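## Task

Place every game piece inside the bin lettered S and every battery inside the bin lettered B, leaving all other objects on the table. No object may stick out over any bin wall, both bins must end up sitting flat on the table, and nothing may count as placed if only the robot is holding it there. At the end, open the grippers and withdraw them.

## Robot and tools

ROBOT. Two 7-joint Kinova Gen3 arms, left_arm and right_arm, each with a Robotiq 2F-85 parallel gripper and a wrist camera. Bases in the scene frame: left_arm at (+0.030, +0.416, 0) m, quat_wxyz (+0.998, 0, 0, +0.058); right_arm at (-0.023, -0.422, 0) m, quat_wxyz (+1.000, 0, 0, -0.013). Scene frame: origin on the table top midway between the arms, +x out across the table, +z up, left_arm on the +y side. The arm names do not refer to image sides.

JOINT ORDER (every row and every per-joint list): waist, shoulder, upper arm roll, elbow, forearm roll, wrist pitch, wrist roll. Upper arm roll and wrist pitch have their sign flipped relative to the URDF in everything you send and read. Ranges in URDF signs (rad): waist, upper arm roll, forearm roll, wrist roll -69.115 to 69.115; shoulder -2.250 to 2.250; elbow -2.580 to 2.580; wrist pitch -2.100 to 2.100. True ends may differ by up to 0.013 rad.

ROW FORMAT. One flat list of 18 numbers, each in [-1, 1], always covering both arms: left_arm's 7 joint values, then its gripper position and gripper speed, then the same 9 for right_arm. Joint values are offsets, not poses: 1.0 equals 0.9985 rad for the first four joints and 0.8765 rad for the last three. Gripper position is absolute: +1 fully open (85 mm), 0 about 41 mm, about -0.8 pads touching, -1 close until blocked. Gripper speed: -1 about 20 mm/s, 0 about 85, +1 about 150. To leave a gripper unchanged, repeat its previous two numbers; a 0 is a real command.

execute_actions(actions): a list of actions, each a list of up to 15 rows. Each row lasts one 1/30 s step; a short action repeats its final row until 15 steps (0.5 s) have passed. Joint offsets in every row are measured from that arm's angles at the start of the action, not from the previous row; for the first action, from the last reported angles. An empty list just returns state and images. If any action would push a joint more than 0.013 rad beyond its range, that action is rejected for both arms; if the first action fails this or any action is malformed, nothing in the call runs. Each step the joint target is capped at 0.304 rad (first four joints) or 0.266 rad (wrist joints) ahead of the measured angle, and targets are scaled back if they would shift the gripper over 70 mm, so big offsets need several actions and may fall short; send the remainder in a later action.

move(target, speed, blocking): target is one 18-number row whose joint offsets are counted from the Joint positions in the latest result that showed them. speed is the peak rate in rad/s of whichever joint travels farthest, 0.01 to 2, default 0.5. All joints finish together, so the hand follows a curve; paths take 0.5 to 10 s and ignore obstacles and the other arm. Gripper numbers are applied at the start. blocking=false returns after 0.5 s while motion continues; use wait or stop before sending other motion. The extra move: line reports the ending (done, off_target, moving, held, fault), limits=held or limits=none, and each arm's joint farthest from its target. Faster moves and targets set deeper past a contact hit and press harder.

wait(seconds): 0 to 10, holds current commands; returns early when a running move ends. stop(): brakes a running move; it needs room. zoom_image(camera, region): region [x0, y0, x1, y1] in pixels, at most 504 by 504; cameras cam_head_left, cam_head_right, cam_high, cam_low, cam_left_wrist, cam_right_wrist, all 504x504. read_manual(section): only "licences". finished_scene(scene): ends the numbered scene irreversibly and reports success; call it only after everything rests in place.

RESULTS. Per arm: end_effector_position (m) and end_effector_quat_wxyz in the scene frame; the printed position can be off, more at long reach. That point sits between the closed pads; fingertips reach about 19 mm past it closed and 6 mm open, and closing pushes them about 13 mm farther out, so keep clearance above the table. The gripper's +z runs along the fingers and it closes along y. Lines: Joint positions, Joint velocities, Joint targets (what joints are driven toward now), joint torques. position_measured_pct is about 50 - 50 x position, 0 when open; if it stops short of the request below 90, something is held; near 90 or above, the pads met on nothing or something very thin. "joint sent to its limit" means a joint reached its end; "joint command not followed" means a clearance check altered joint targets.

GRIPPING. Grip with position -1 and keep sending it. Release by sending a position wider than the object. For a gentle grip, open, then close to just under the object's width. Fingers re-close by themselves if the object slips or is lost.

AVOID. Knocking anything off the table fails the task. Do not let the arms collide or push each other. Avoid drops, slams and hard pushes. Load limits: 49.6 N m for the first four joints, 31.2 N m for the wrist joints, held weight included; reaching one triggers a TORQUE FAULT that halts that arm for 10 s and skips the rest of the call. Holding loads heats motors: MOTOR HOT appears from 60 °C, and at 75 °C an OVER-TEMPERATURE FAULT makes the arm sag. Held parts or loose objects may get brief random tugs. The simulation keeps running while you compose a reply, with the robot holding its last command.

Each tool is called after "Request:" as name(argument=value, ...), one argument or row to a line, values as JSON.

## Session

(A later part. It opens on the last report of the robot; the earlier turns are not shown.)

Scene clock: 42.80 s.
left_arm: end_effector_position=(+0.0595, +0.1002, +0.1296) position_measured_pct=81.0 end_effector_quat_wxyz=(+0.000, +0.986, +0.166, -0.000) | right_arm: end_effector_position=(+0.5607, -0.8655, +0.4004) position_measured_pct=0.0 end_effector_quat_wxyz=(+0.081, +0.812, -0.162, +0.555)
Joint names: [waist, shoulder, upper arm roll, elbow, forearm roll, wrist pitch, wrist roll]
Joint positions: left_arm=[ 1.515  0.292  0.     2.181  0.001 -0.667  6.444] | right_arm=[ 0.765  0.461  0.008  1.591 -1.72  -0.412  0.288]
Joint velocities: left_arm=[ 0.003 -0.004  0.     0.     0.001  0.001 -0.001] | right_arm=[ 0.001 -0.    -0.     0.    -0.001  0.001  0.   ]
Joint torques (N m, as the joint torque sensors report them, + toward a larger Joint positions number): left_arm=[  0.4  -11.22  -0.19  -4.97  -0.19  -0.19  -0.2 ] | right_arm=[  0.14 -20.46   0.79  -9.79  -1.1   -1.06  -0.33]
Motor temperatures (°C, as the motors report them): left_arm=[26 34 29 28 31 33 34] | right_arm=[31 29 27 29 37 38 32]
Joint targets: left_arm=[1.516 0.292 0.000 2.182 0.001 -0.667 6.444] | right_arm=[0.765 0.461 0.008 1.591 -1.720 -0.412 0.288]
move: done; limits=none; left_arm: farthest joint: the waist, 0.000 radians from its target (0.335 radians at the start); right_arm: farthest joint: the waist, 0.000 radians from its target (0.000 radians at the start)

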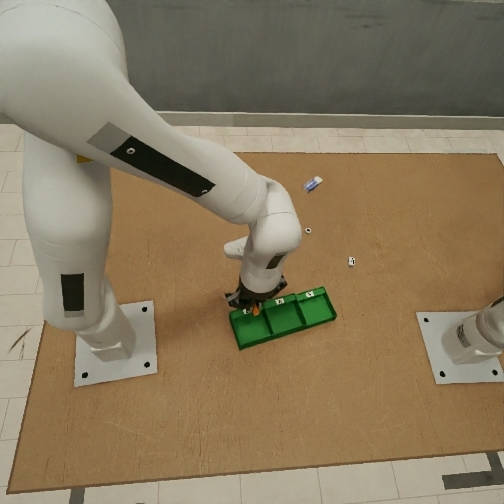

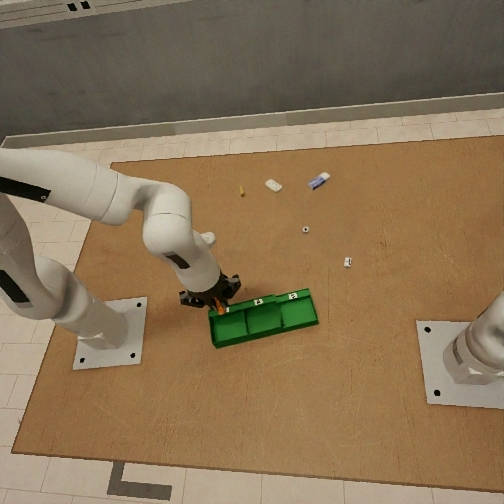

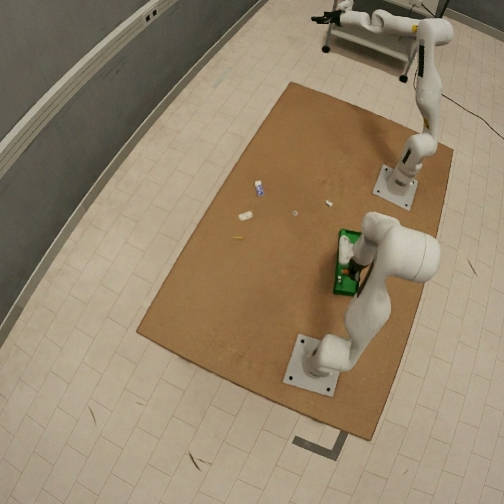

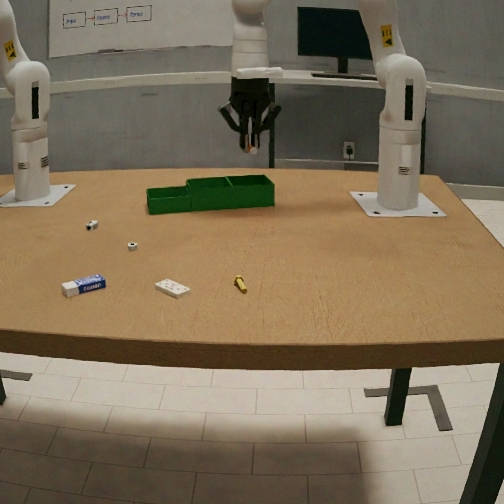

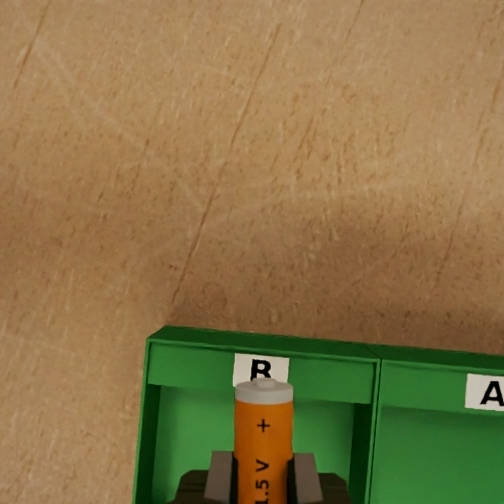

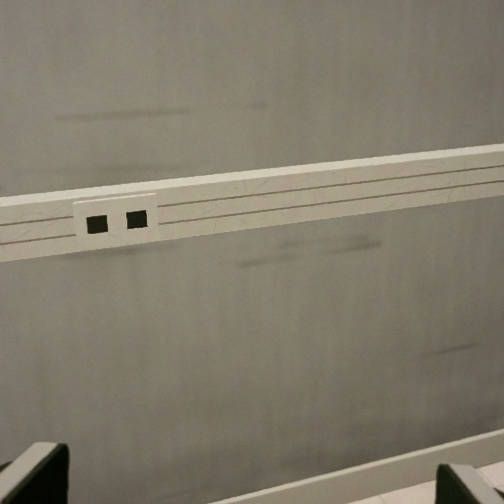

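Request:
move(
  target=[0.066,0.009,0,-0.014,0,-0.008,1,-1,0.5, 0,0,0,0,0,0,0,1,0],
  speed=1,
)

Request:
move(
  target=[0,0,0,0,0,0,0.76,-1,0.5, 0,0,0,0,0,0,0,1,0],
  speed=1,
)

Scene clock: 55.13 s.
left_arm: end_effector_position=(+0.0391, +0.0947, +0.1294) position_measured_pct=81.0 end_effector_quat_wxyz=(-0.001, +0.841, +0.541, +0.000) | right_arm: end_effector_position=(+0.5607, -0.8655, +0.4004) position_measured_pct=0.0 end_effector_quat_wxyz=(+0.081, +0.812, -0.162, +0.555)
Joint names: [waist, shoulder, upper arm roll, elbow, forearm roll, wrist pitch, wrist roll]
Joint positions: left_arm=[ 1.581  0.301  0.     2.168  0.001 -0.674  7.321] | right_arm=[ 0.765  0.461  0.008  1.591 -1.72  -0.412  0.288]
Joint velocities: left_arm=[ 0.002  0.     0.    -0.     0.    -0.    -0.001] | right_arm=[-0.    -0.001  0.    -0.001  0.002  0.    -0.   ]
Joint torques (N m, as the joint torque sensors report them, + toward a larger Joint positions number): left_arm=[  0.25 -11.84  -0.1   -5.03  -0.22  -0.24  -0.27] | right_arm=[  0.15 -20.64   0.76  -9.61  -1.01  -1.1   -0.37]
Motor temperatures (°C, as the motors report them): left_arm=[26 34 29 28 31 33 34] | right_arm=[31 29 27 29 37 38 32]
Joint targets: left_arm=[1.581 0.301 0.000 2.168 0.001 -0.674 7.321] | right_arm=[0.765 0.461 0.008 1.591 -1.720 -0.412 0.288]
move: done; limits=none; left_arm: farthest joint: the waist, 0.000 radians from its target (0.065 radians at the start); right_arm: farthest joint: the waist, 0.000 radians from its target (0.000 radians at the start)

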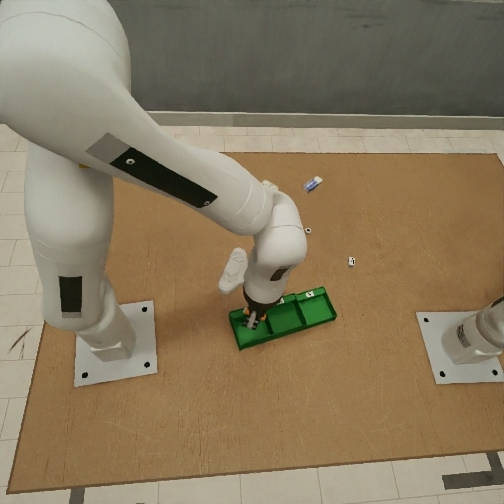

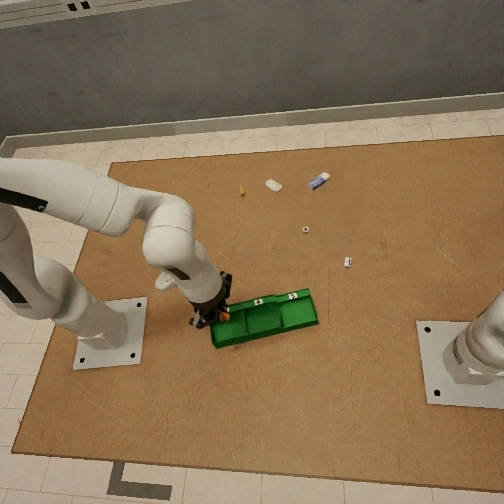

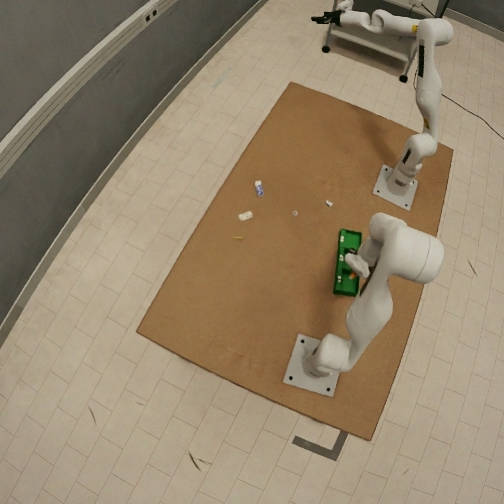

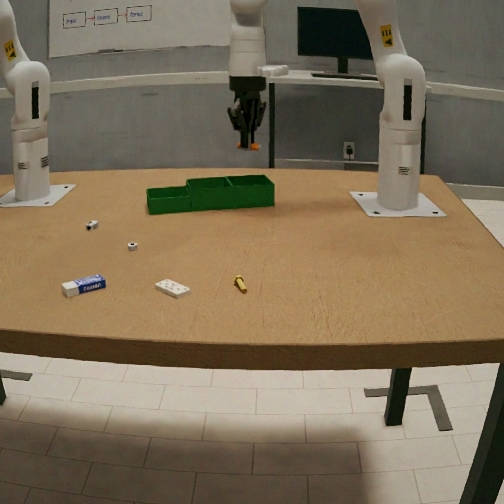

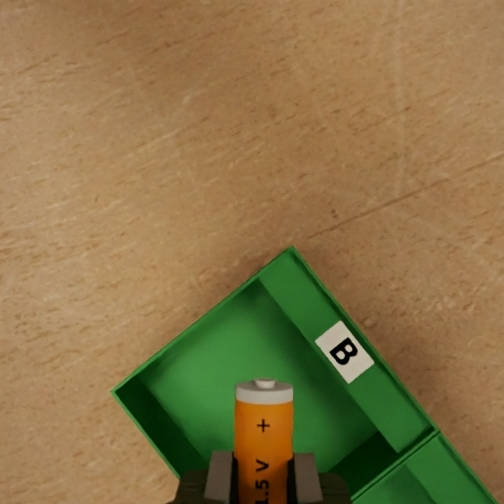

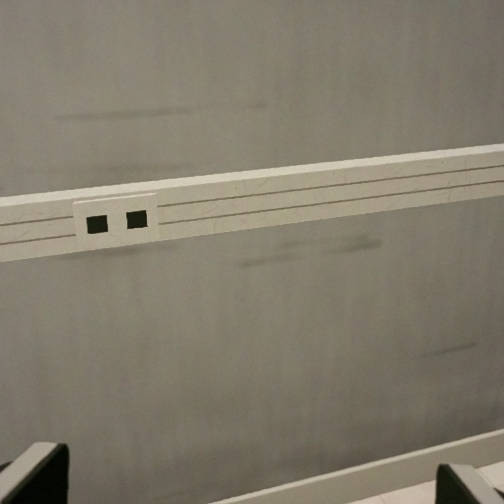

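Scene clock: 56.37 s.
left_arm: end_effector_position=(+0.0391, +0.0947, +0.1294) position_measured_pct=81.0 end_effector_quat_wxyz=(-0.001, +0.618, +0.786, +0.000) | right_arm: end_effector_position=(+0.5607, -0.8655, +0.4004) position_measured_pct=0.0 end_effector_quat_wxyz=(+0.081, +0.812, -0.162, +0.555)
Joint names: [waist, shoulder, upper arm roll, elbow, forearm roll, wrist pitch, wrist roll]
Joint positions: left_arm=[ 1.581  0.301  0.     2.168  0.001 -0.674  7.987] | right_arm=[ 0.765  0.461  0.008  1.591 -1.72  -0.412  0.288]
Joint velocities: left_arm=[ 0.     0.    -0.001 -0.    -0.001 -0.    -0.001] | right_arm=[ 0.    -0.    -0.    -0.     0.002  0.001 -0.   ]
Joint torques (N m, as the joint torque sensors report them, + toward a larger Joint positions number): left_arm=[  0.16 -11.82  -0.11  -5.09  -0.16  -0.23  -0.2 ] | right_arm=[  0.12 -20.53   0.78  -9.78  -0.96  -1.15  -0.43]
Motor temperatures (°C, as the motors report them): left_arm=[26 34 29 28 31 33 34] | right_arm=[31 29 27 29 37 38 32]
Joint targets: left_arm=[1.581 0.301 0.000 2.168 0.001 -0.674 7.987] | right_arm=[0.765 0.461 0.008 1.591 -1.720 -0.412 0.288]
move: done; limits=none; left_arm: farthest joint: the waist, 0.000 radians from its target (0.000 radians at the start); right_arm: farthest joint: the waist, 0.000 radians from its target (0.000 radians at the start)

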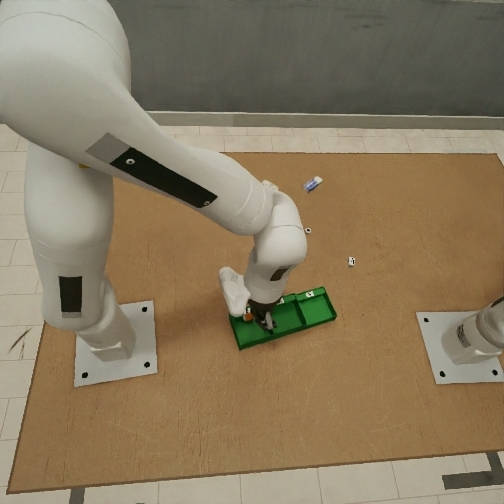

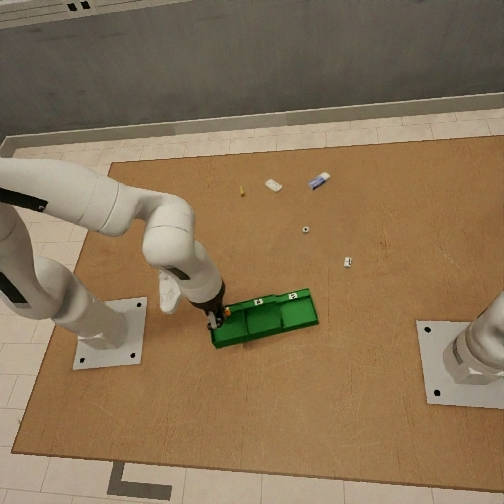

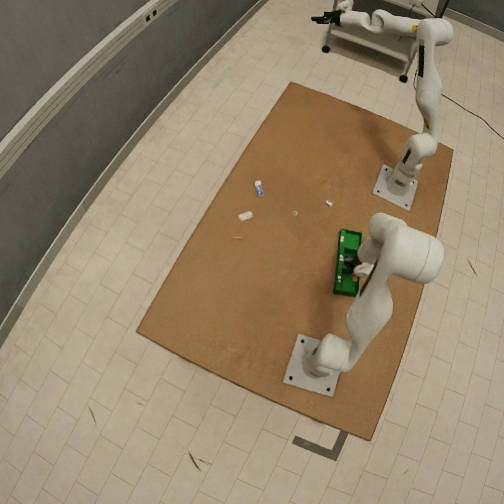

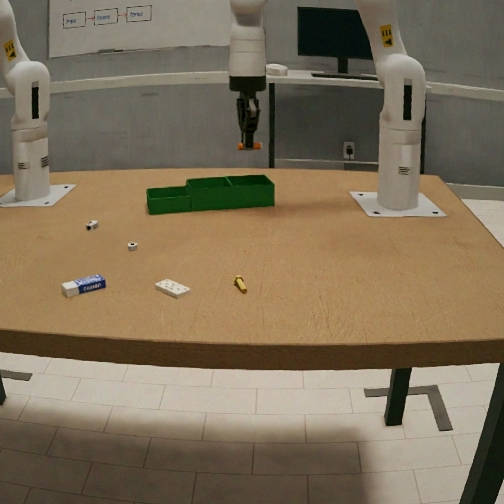

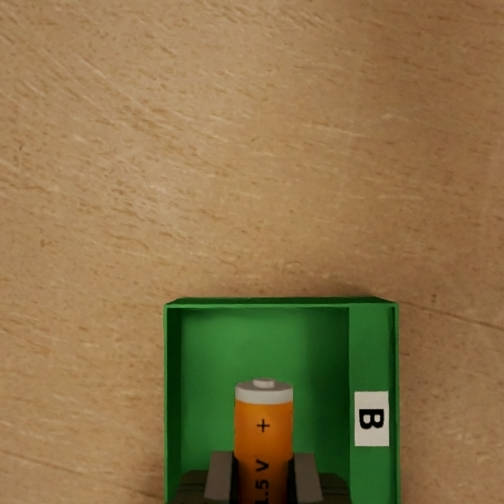

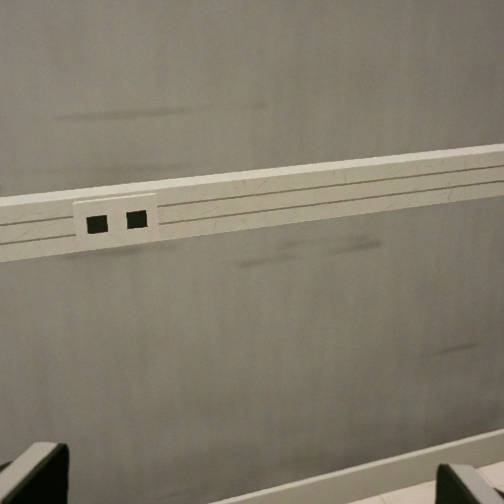

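Request:
move(
  target=[0,0.207,0,0.085,0,0.333,0,-1,0.5, 0,0,0,0,0,0,0,1,0],
  speed=0.3,
)

Request:
move(
  target=[0,0,0,0,0,0,0,-0.35,0, 0,0,0,0,0,0,0,1,0],
)

Request:
move(
  target=[0,-0.207,0,-0.085,0,-0.333,0,-0.35,0, 0,0,0,0,0,0,0,1,0],
  speed=0.6,
)

Scene clock: 62.27 s.
left_arm: end_effector_position=(+0.0393, +0.0937, +0.0494) position_measured_pct=81.0 end_effector_quat_wxyz=(-0.000, +0.618, +0.786, +0.000) | right_arm: end_effector_position=(+0.5607, -0.8655, +0.4004) position_measured_pct=0.0 end_effector_quat_wxyz=(+0.081, +0.812, -0.162, +0.555)
Joint names: [waist, shoulder, upper arm roll, elbow, forearm roll, wrist pitch, wrist roll]
Joint positions: left_arm=[ 1.581  0.508  0.     2.252  0.001 -0.382  7.987] | right_arm=[ 0.765  0.461  0.008  1.591 -1.72  -0.412  0.288]
Joint velocities: left_arm=[-0.     0.001  0.    -0.     0.     0.    -0.002] | right_arm=[ 0.001  0.001 -0.    -0.001 -0.001 -0.002 -0.   ]
Joint torques (N m, as the joint torque sensors report them, + toward a larger Joint positions number): left_arm=[  0.22 -13.54  -0.31  -2.85  -0.2   -0.23  -0.26] | right_arm=[  0.11 -20.54   0.71  -9.77  -1.01  -1.02  -0.35]
Motor temperatures (°C, as the motors report them): left_arm=[26 34 29 28 31 33 34] | right_arm=[31 29 27 29 37 38 32]
Joint targets: left_arm=[1.581 0.508 0.000 2.252 0.001 -0.382 7.987] | right_arm=[0.765 0.461 0.008 1.591 -1.720 -0.412 0.288]
move: done; limits=none; left_arm: farthest joint: the waist, 0.000 radians from its target (0.000 radians at the start); right_arm: farthest joint: the waist, 0.000 radians from its target (0.000 radians at the start)

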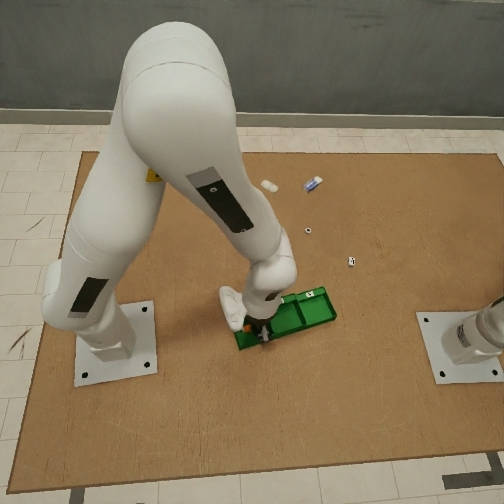

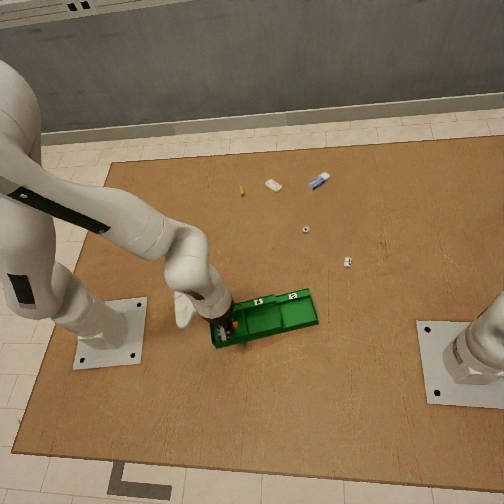

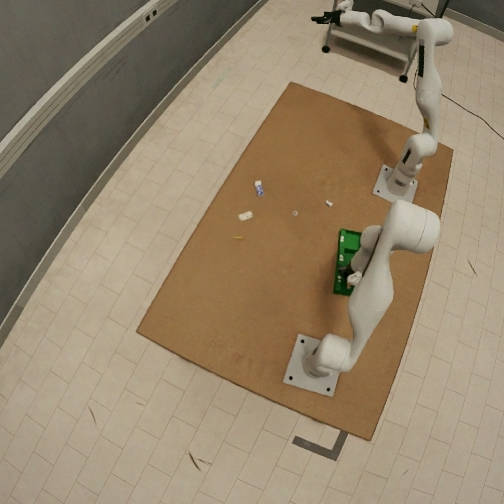

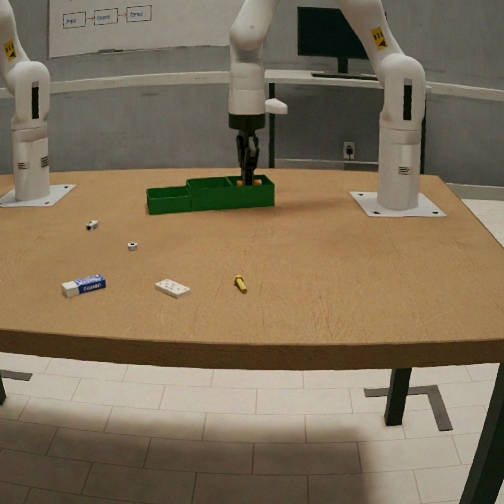

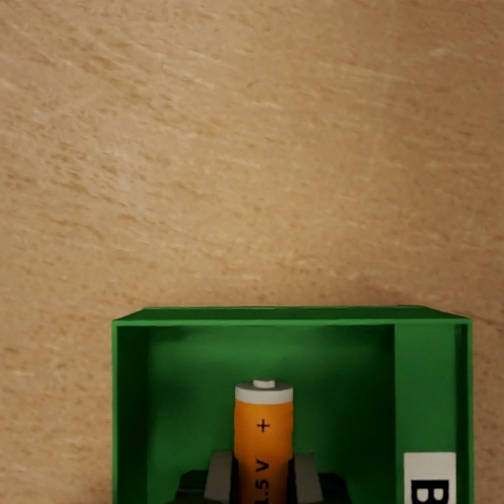

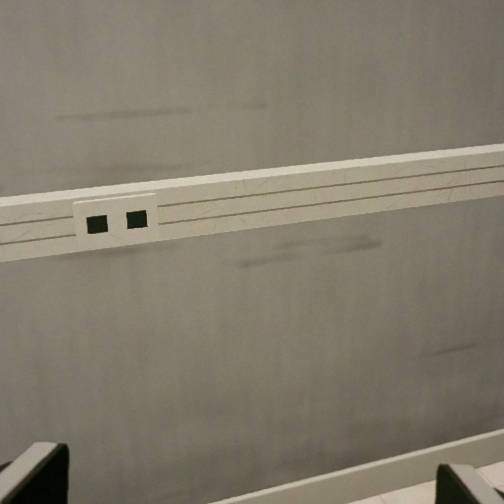

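Scene clock: 62.80 s.
left_arm: end_effector_position=(+0.0393, +0.0937, +0.0494) position_measured_pct=67.5 end_effector_quat_wxyz=(-0.000, +0.618, +0.786, +0.000) | right_arm: end_effector_position=(+0.5607, -0.8655, +0.4004) position_measured_pct=0.0 end_effector_quat_wxyz=(+0.081, +0.812, -0.162, +0.555)
Joint names: [waist, shoulder, upper arm roll, elbow, forearm roll, wrist pitch, wrist roll]
Joint positions: left_arm=[ 1.581  0.508  0.     2.252  0.001 -0.382  7.987] | right_arm=[ 0.765  0.461  0.008  1.591 -1.72  -0.412  0.288]
Joint velocities: left_arm=[-0.001  0.001 -0.001 -0.001  0.001 -0.    -0.001] | right_arm=[ 0.001 -0.001 -0.    -0.002 -0.    -0.001 -0.   ]
Joint torques (N m, as the joint torque sensors report them, + toward a larger Joint positions number): left_arm=[ -0.01 -13.23  -0.33  -2.81  -0.19  -0.25  -0.27] | right_arm=[  0.01 -20.6    0.71  -9.82  -1.02  -1.03  -0.4 ]
Motor temperatures (°C, as the motors report them): left_arm=[26 34 29 28 31 33 34] | right_arm=[31 29 27 29 37 38 32]
Joint targets: left_arm=[1.581 0.508 0.000 2.252 0.001 -0.382 7.987] | right_arm=[0.765 0.461 0.008 1.591 -1.720 -0.412 0.288]
move: done; limits=none; left_arm: farthest joint: the waist, 0.000 radians from its target (0.000 radians at the start); right_arm: farthest joint: the waist, 0.000 radians from its target (0.000 radians at the start)

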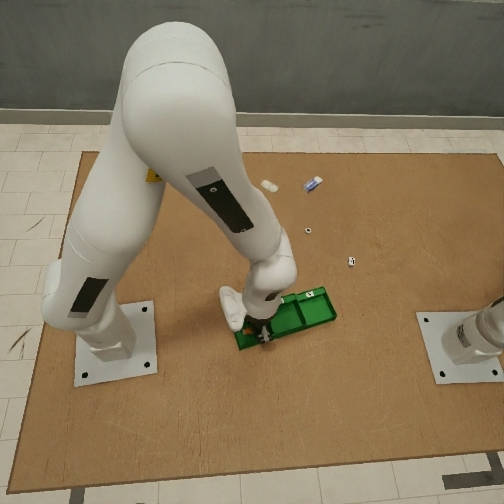

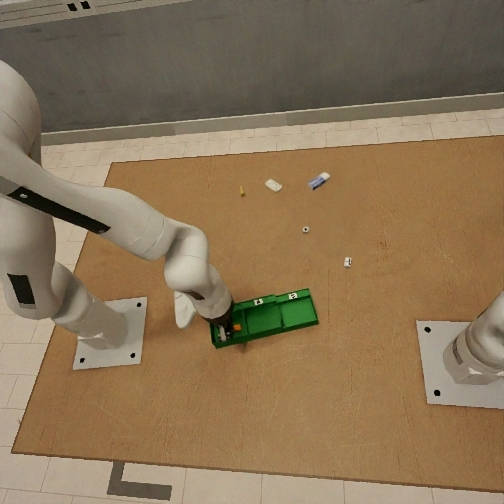

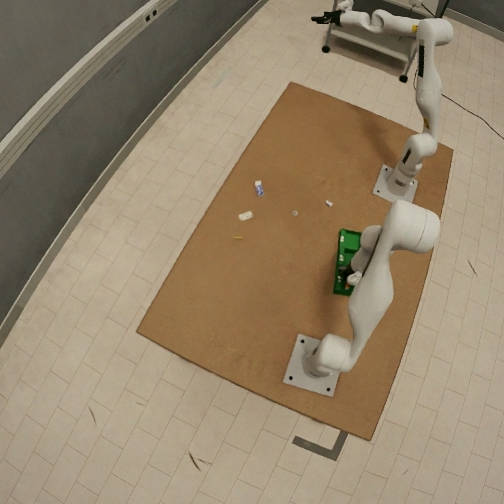

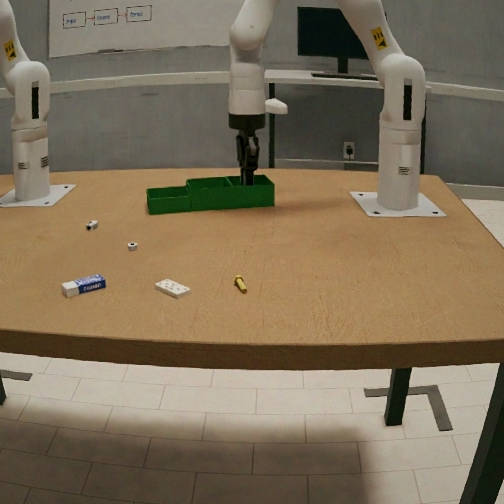

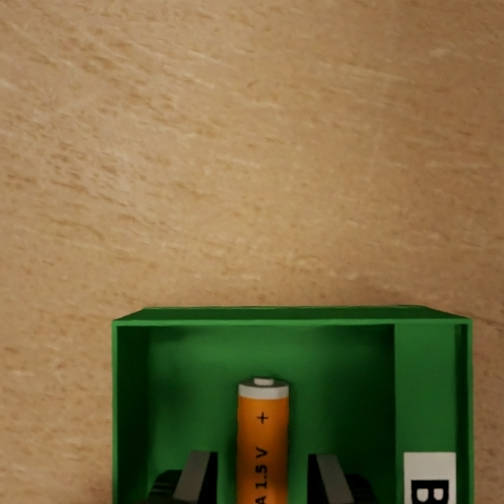

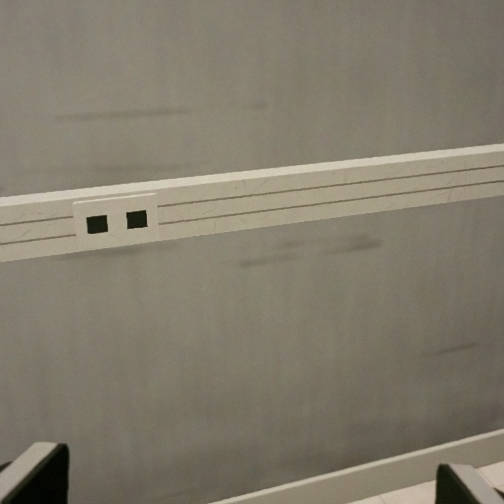

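Scene clock: 63.90 s.
left_arm: end_effector_position=(+0.0391, +0.0947, +0.1294) position_measured_pct=67.5 end_effector_quat_wxyz=(-0.001, +0.618, +0.786, +0.000) | right_arm: end_effector_position=(+0.5607, -0.8655, +0.4004) position_measured_pct=0.0 end_effector_quat_wxyz=(+0.081, +0.812, -0.162, +0.555)
Joint names: [waist, shoulder, upper arm roll, elbow, forearm roll, wrist pitch, wrist roll]
Joint positions: left_arm=[ 1.581  0.301  0.     2.167  0.001 -0.674  7.987] | right_arm=[ 0.765  0.461  0.008  1.591 -1.72  -0.412  0.288]
Joint velocities: left_arm=[-0.    -0.002 -0.001 -0.001  0.001  0.     0.   ] | right_arm=[-0.    -0.001  0.     0.    -0.001  0.    -0.   ]
Joint torques (N m, as the joint torque sensors report them, + toward a larger Joint positions number): left_arm=[  0.15 -11.55  -0.14  -4.99  -0.1   -0.26  -0.22] | right_arm=[  0.16 -20.54   0.77  -9.68  -0.99  -1.13  -0.34]
Motor temperatures (°C, as the motors report them): left_arm=[26 34 29 28 31 33 34] | right_arm=[31 29 27 29 37 38 32]
Joint targets: left_arm=[1.581 0.301 0.000 2.168 0.001 -0.674 7.987] | right_arm=[0.765 0.461 0.008 1.591 -1.720 -0.412 0.288]
move: done; limits=none; left_arm: farthest joint: the waist, 0.000 radians from its target (0.000 radians at the start); right_arm: farthest joint: the waist, 0.000 radians from its target (0.000 radians at the start)

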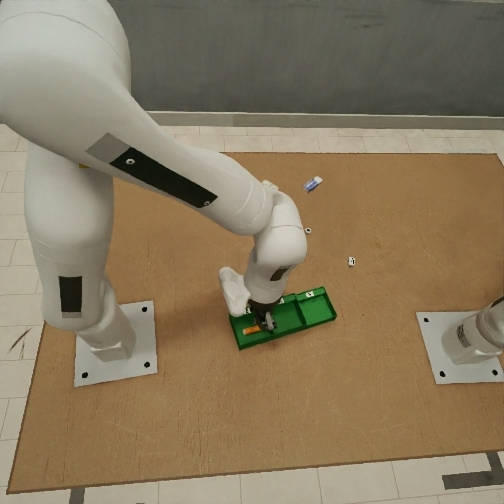

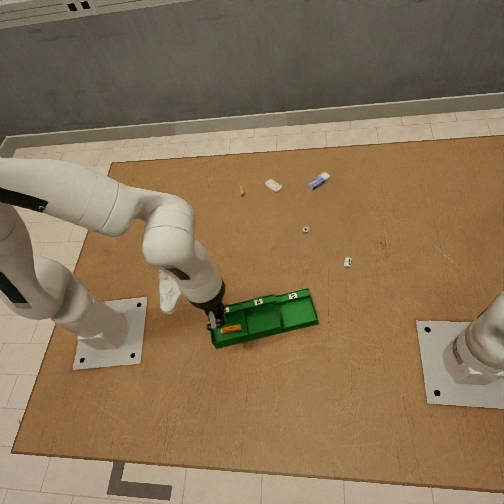

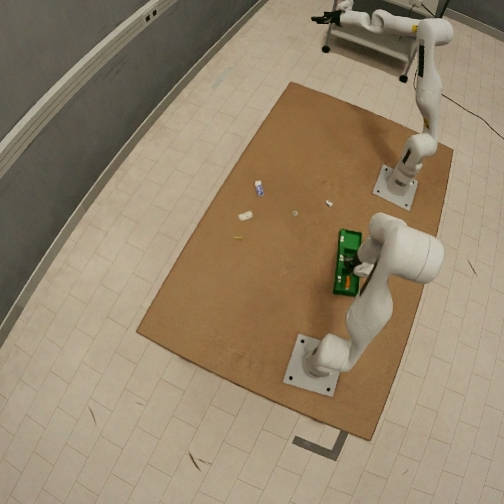

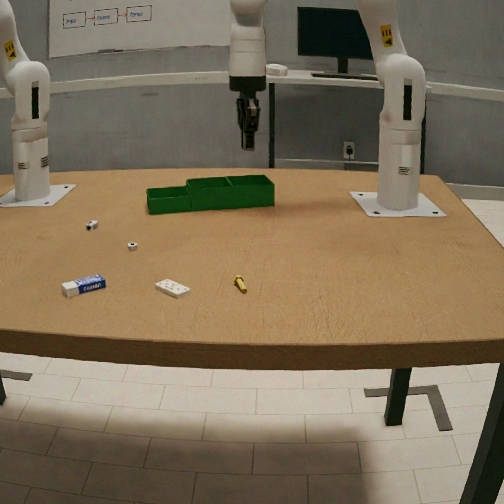

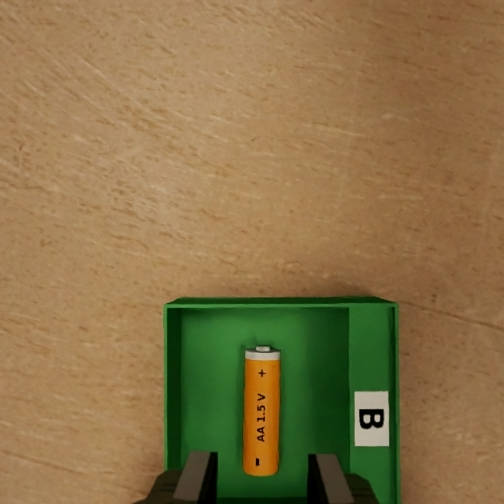

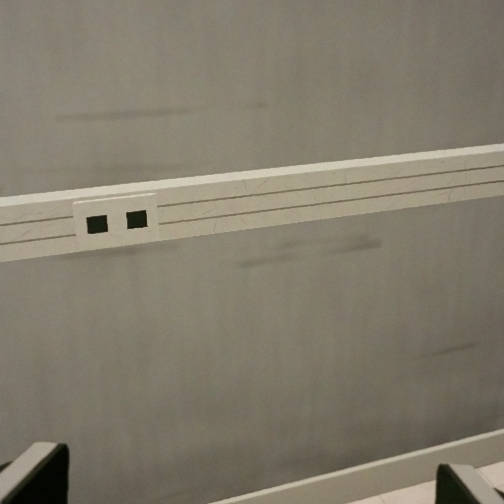

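Request:
move(
  target=[-0.374,0.282,0,-0.574,0,-0.333,-0.5,0,0.5, 0,0,0,0,0,0,0,1,0],
  speed=1,
)

Request:
move(
  target=[-0.374,0.282,0,-0.574,0,-0.333,-0.5,0,0.5, 0,0,0,0,0,0,0,1,0],
  speed=1,
)

Scene clock: 74.33 s.
left_arm: end_effector_position=(+0.2335, -0.0300, +0.1457) position_measured_pct=50.0 end_effector_quat_wxyz=(-0.001, +0.643, +0.766, +0.000) | right_arm: end_effector_position=(+0.5607, -0.8655, +0.4004) position_measured_pct=0.0 end_effector_quat_wxyz=(+0.081, +0.812, -0.162, +0.555)
Joint names: [waist, shoulder, upper arm roll, elbow, forearm roll, wrist pitch, wrist roll]
Joint positions: left_arm=[ 1.208  0.583  0.     1.594  0.001 -0.966  7.548] | right_arm=[ 0.765  0.461  0.008  1.591 -1.72  -0.412  0.288]
Joint velocities: left_arm=[-0.003  0.004  0.    -0.    -0.    -0.    -0.001] | right_arm=[ 0.    -0.001  0.     0.001  0.    -0.001  0.   ]
Joint torques (N m, as the joint torque sensors report them, + toward a larger Joint positions number): left_arm=[  0.21 -18.85  -0.23  -6.71  -0.15  -0.22  -0.19] | right_arm=[  0.15 -20.58   0.76  -9.84  -1.04  -1.03  -0.41]
Motor temperatures (°C, as the motors report them): left_arm=[26 34 29 28 31 33 34] | right_arm=[31 29 27 29 37 38 32]
Joint targets: left_arm=[1.208 0.583 0.000 1.594 0.001 -0.966 7.548] | right_arm=[0.765 0.461 0.008 1.591 -1.720 -0.412 0.288]
move: done; limits=none; left_arm: farthest joint: the elbow, 0.001 radians from its target (0.574 radians at the start); right_arm: farthest joint: the waist, 0.000 radians from its target (0.000 radians at the start)

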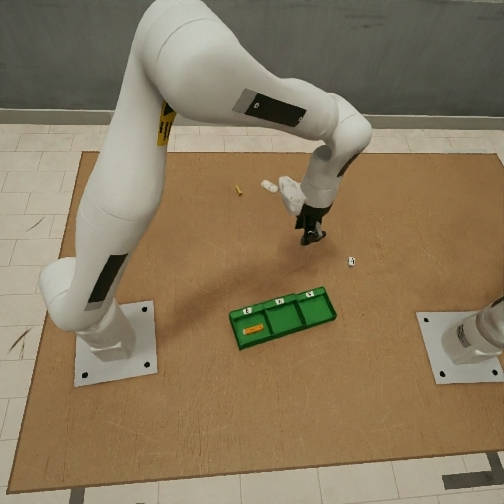

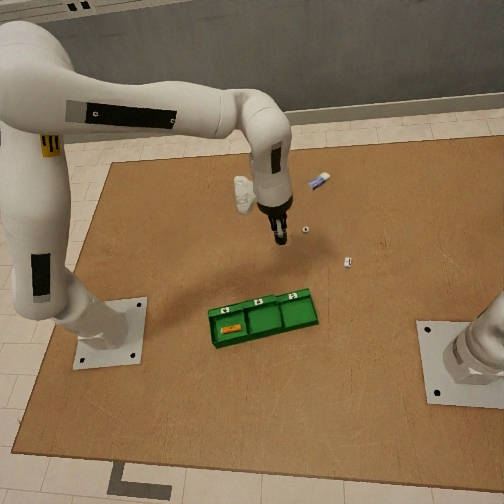

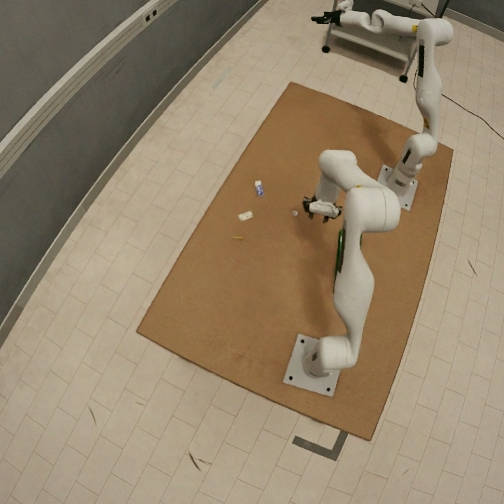

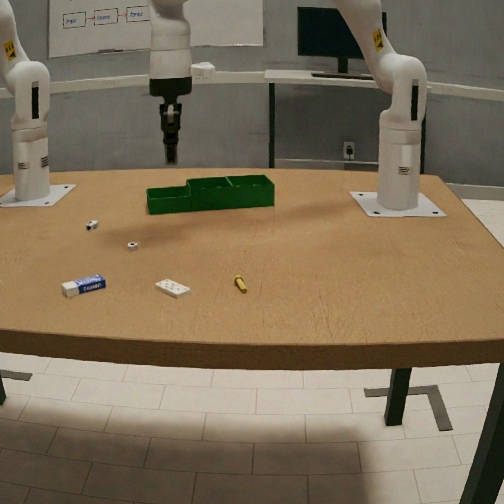

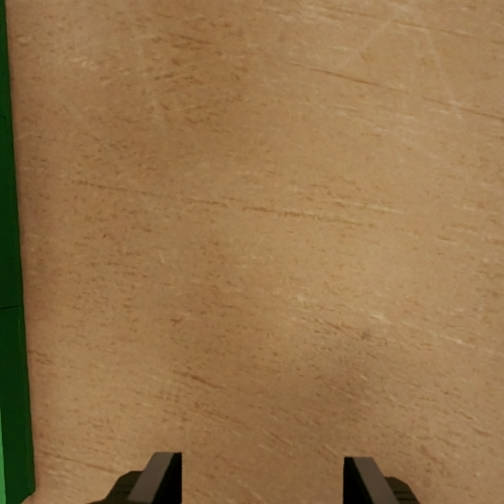

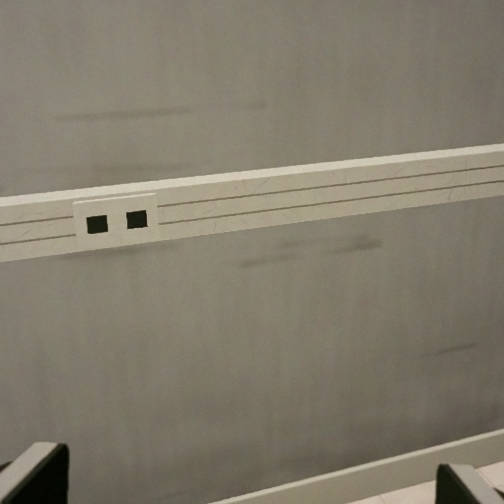

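Scene clock: 75.67 s.
left_arm: end_effector_position=(+0.4792, -0.0101, +0.1495) position_measured_pct=50.0 end_effector_quat_wxyz=(-0.001, +0.668, +0.744, -0.000) | right_arm: end_effector_position=(+0.5607, -0.8655, +0.4004) position_measured_pct=0.0 end_effector_quat_wxyz=(+0.081, +0.812, -0.162, +0.555)
Joint names: [waist, shoulder, upper arm roll, elbow, forearm roll, wrist pitch, wrist roll]
Joint positions: left_arm=[ 0.835  0.864  0.     1.021  0.001 -1.258  7.11 ] | right_arm=[ 0.765  0.461  0.008  1.591 -1.72  -0.412  0.288]
Joint velocities: left_arm=[-0.001  0.003  0.001 -0.    -0.    -0.    -0.001] | right_arm=[-0.     0.     0.     0.001  0.     0.001  0.   ]
Joint torques (N m, as the joint torque sensors report them, + toward a larger Joint positions number): left_arm=[  0.25 -23.87  -0.48  -7.93  -0.24  -0.25  -0.29] | right_arm=[  0.08 -20.32   0.78  -9.75  -1.1   -1.13  -0.35]
Motor temperatures (°C, as the motors report them): left_arm=[26 34 29 28 31 33 34] | right_arm=[31 29 27 29 37 38 32]
Joint targets: left_arm=[0.835 0.864 0.000 1.021 0.001 -1.258 7.110] | right_arm=[0.765 0.461 0.008 1.591 -1.720 -0.412 0.288]
move: done; limits=none; left_arm: farthest joint: the shoulder, 0.001 radians from its target (0.282 radians at the start); right_arm: farthest joint: the waist, 0.000 radians from its target (0.000 radians at the start)

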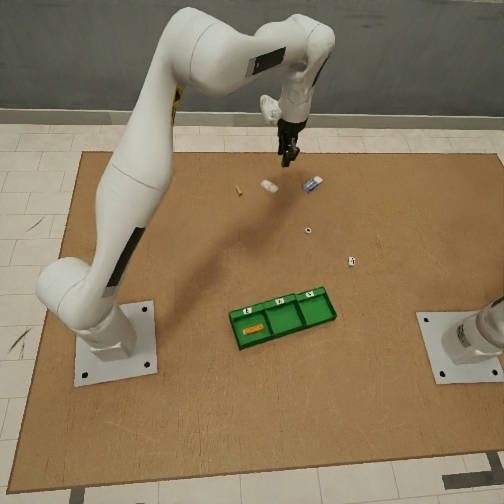

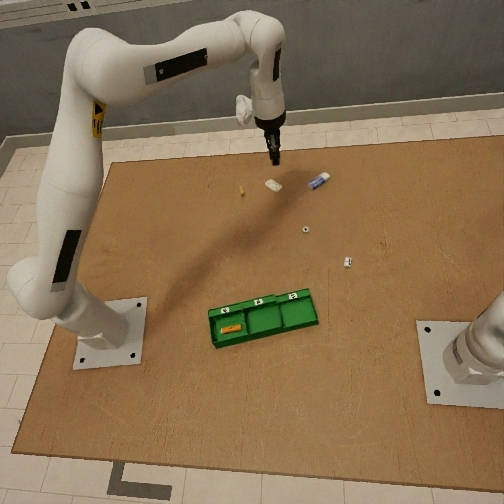

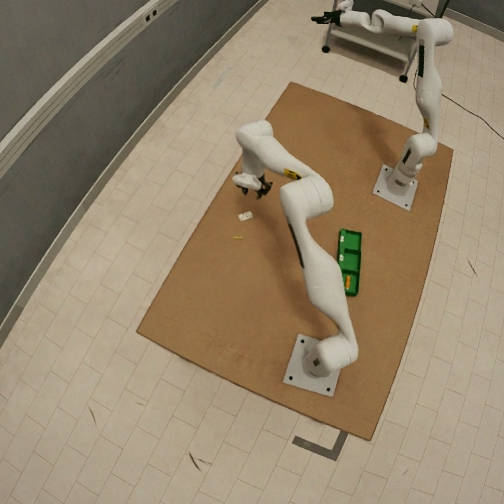

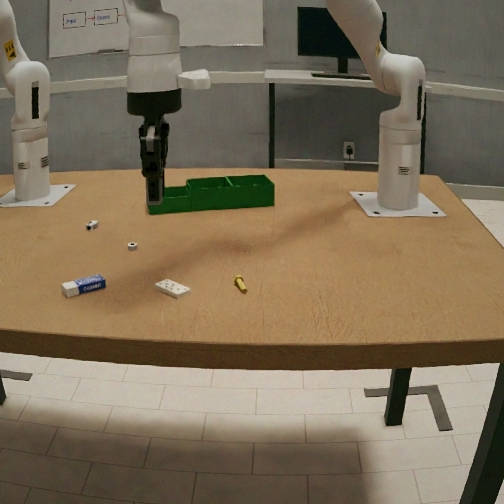

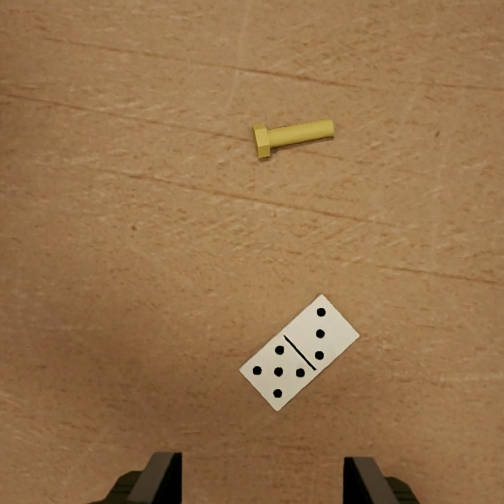

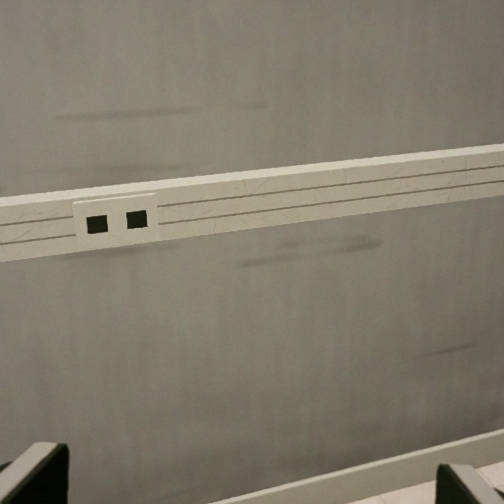

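Request:
move(
  target=[-0.034,0.099,0,0.101,0,0.229,-0.974,0,0.5, 0,0,0,0,0,0,0,1,0],
  speed=0.8,
)

Scene clock: 85.37 s.
left_arm: end_effector_position=(+0.4938, +0.0051, +0.0592) position_measured_pct=50.0 end_effector_quat_wxyz=(-0.000, +0.909, +0.417, -0.000) | right_arm: end_effector_position=(+0.5607, -0.8655, +0.4004) position_measured_pct=0.0 end_effector_quat_wxyz=(+0.081, +0.812, -0.162, +0.555)
Joint names: [waist, shoulder, upper arm roll, elbow, forearm roll, wrist pitch, wrist roll]
Joint positions: left_arm=[ 0.801  0.963  0.     1.122  0.001 -1.057  6.256] | right_arm=[ 0.765  0.461  0.008  1.591 -1.72  -0.412  0.288]
Joint velocities: left_arm=[-0.    -0.001 -0.001  0.    -0.     0.001 -0.   ] | right_arm=[-0.     0.    -0.     0.    -0.001 -0.    -0.   ]
Joint torques (N m, as the joint torque sensors report them, + toward a larger Joint positions number): left_arm=[  0.17 -24.25  -0.29  -7.25  -0.13  -0.14  -0.25] | right_arm=[  0.16 -20.57   0.67 -10.01  -1.04  -1.05  -0.41]
Motor temperatures (°C, as the motors report them): left_arm=[26 34 29 28 31 33 34] | right_arm=[31 29 27 29 37 38 32]
Joint targets: left_arm=[0.801 0.963 0.000 1.122 0.001 -1.057 6.256] | right_arm=[0.765 0.461 0.008 1.591 -1.720 -0.412 0.288]
move: done; limits=none; left_arm: farthest joint: the waist, 0.000 radians from its target (0.034 radians at the start); right_arm: farthest joint: the waist, 0.000 radians from its target (0.000 radians at the start)

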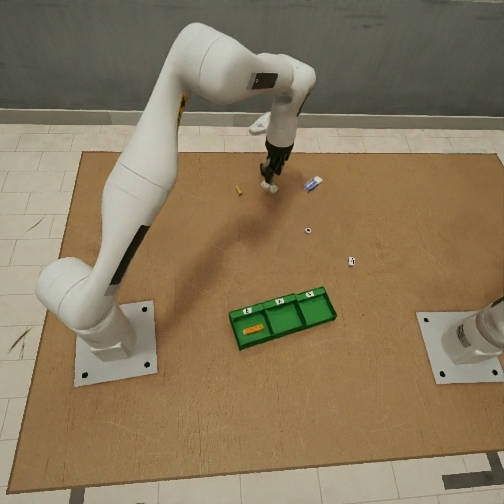

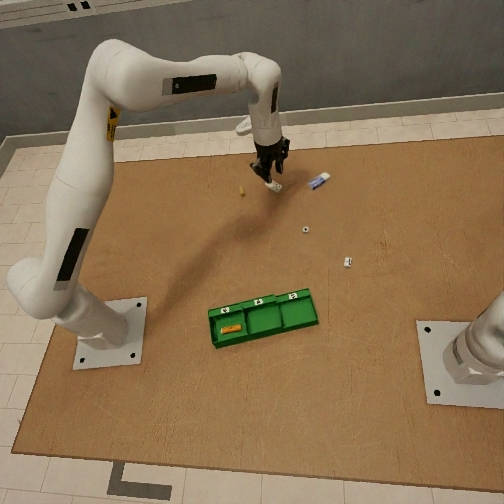

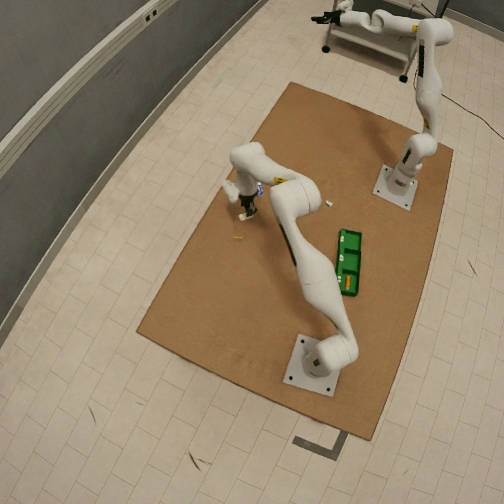

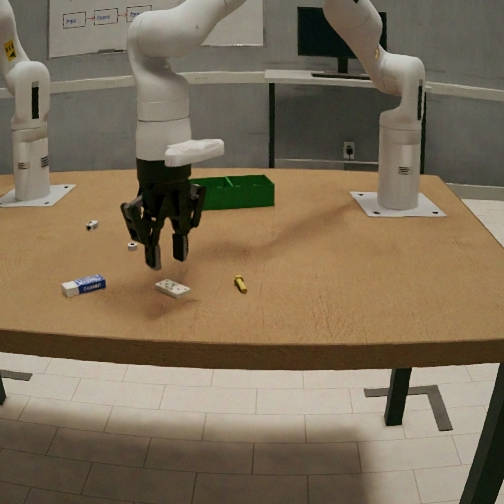

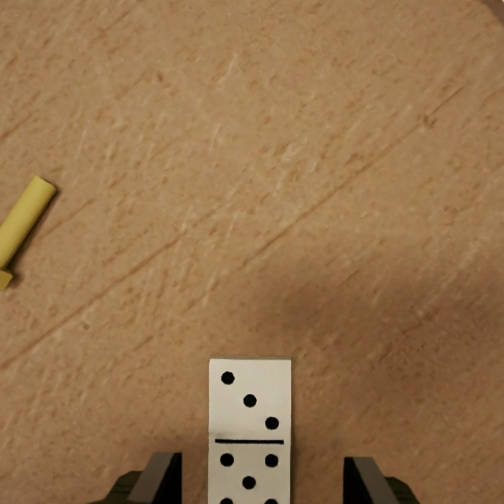

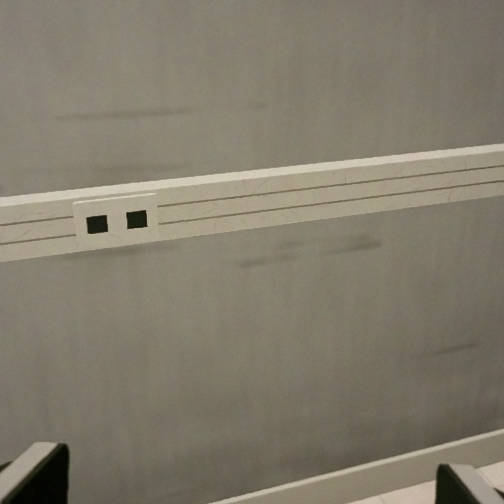

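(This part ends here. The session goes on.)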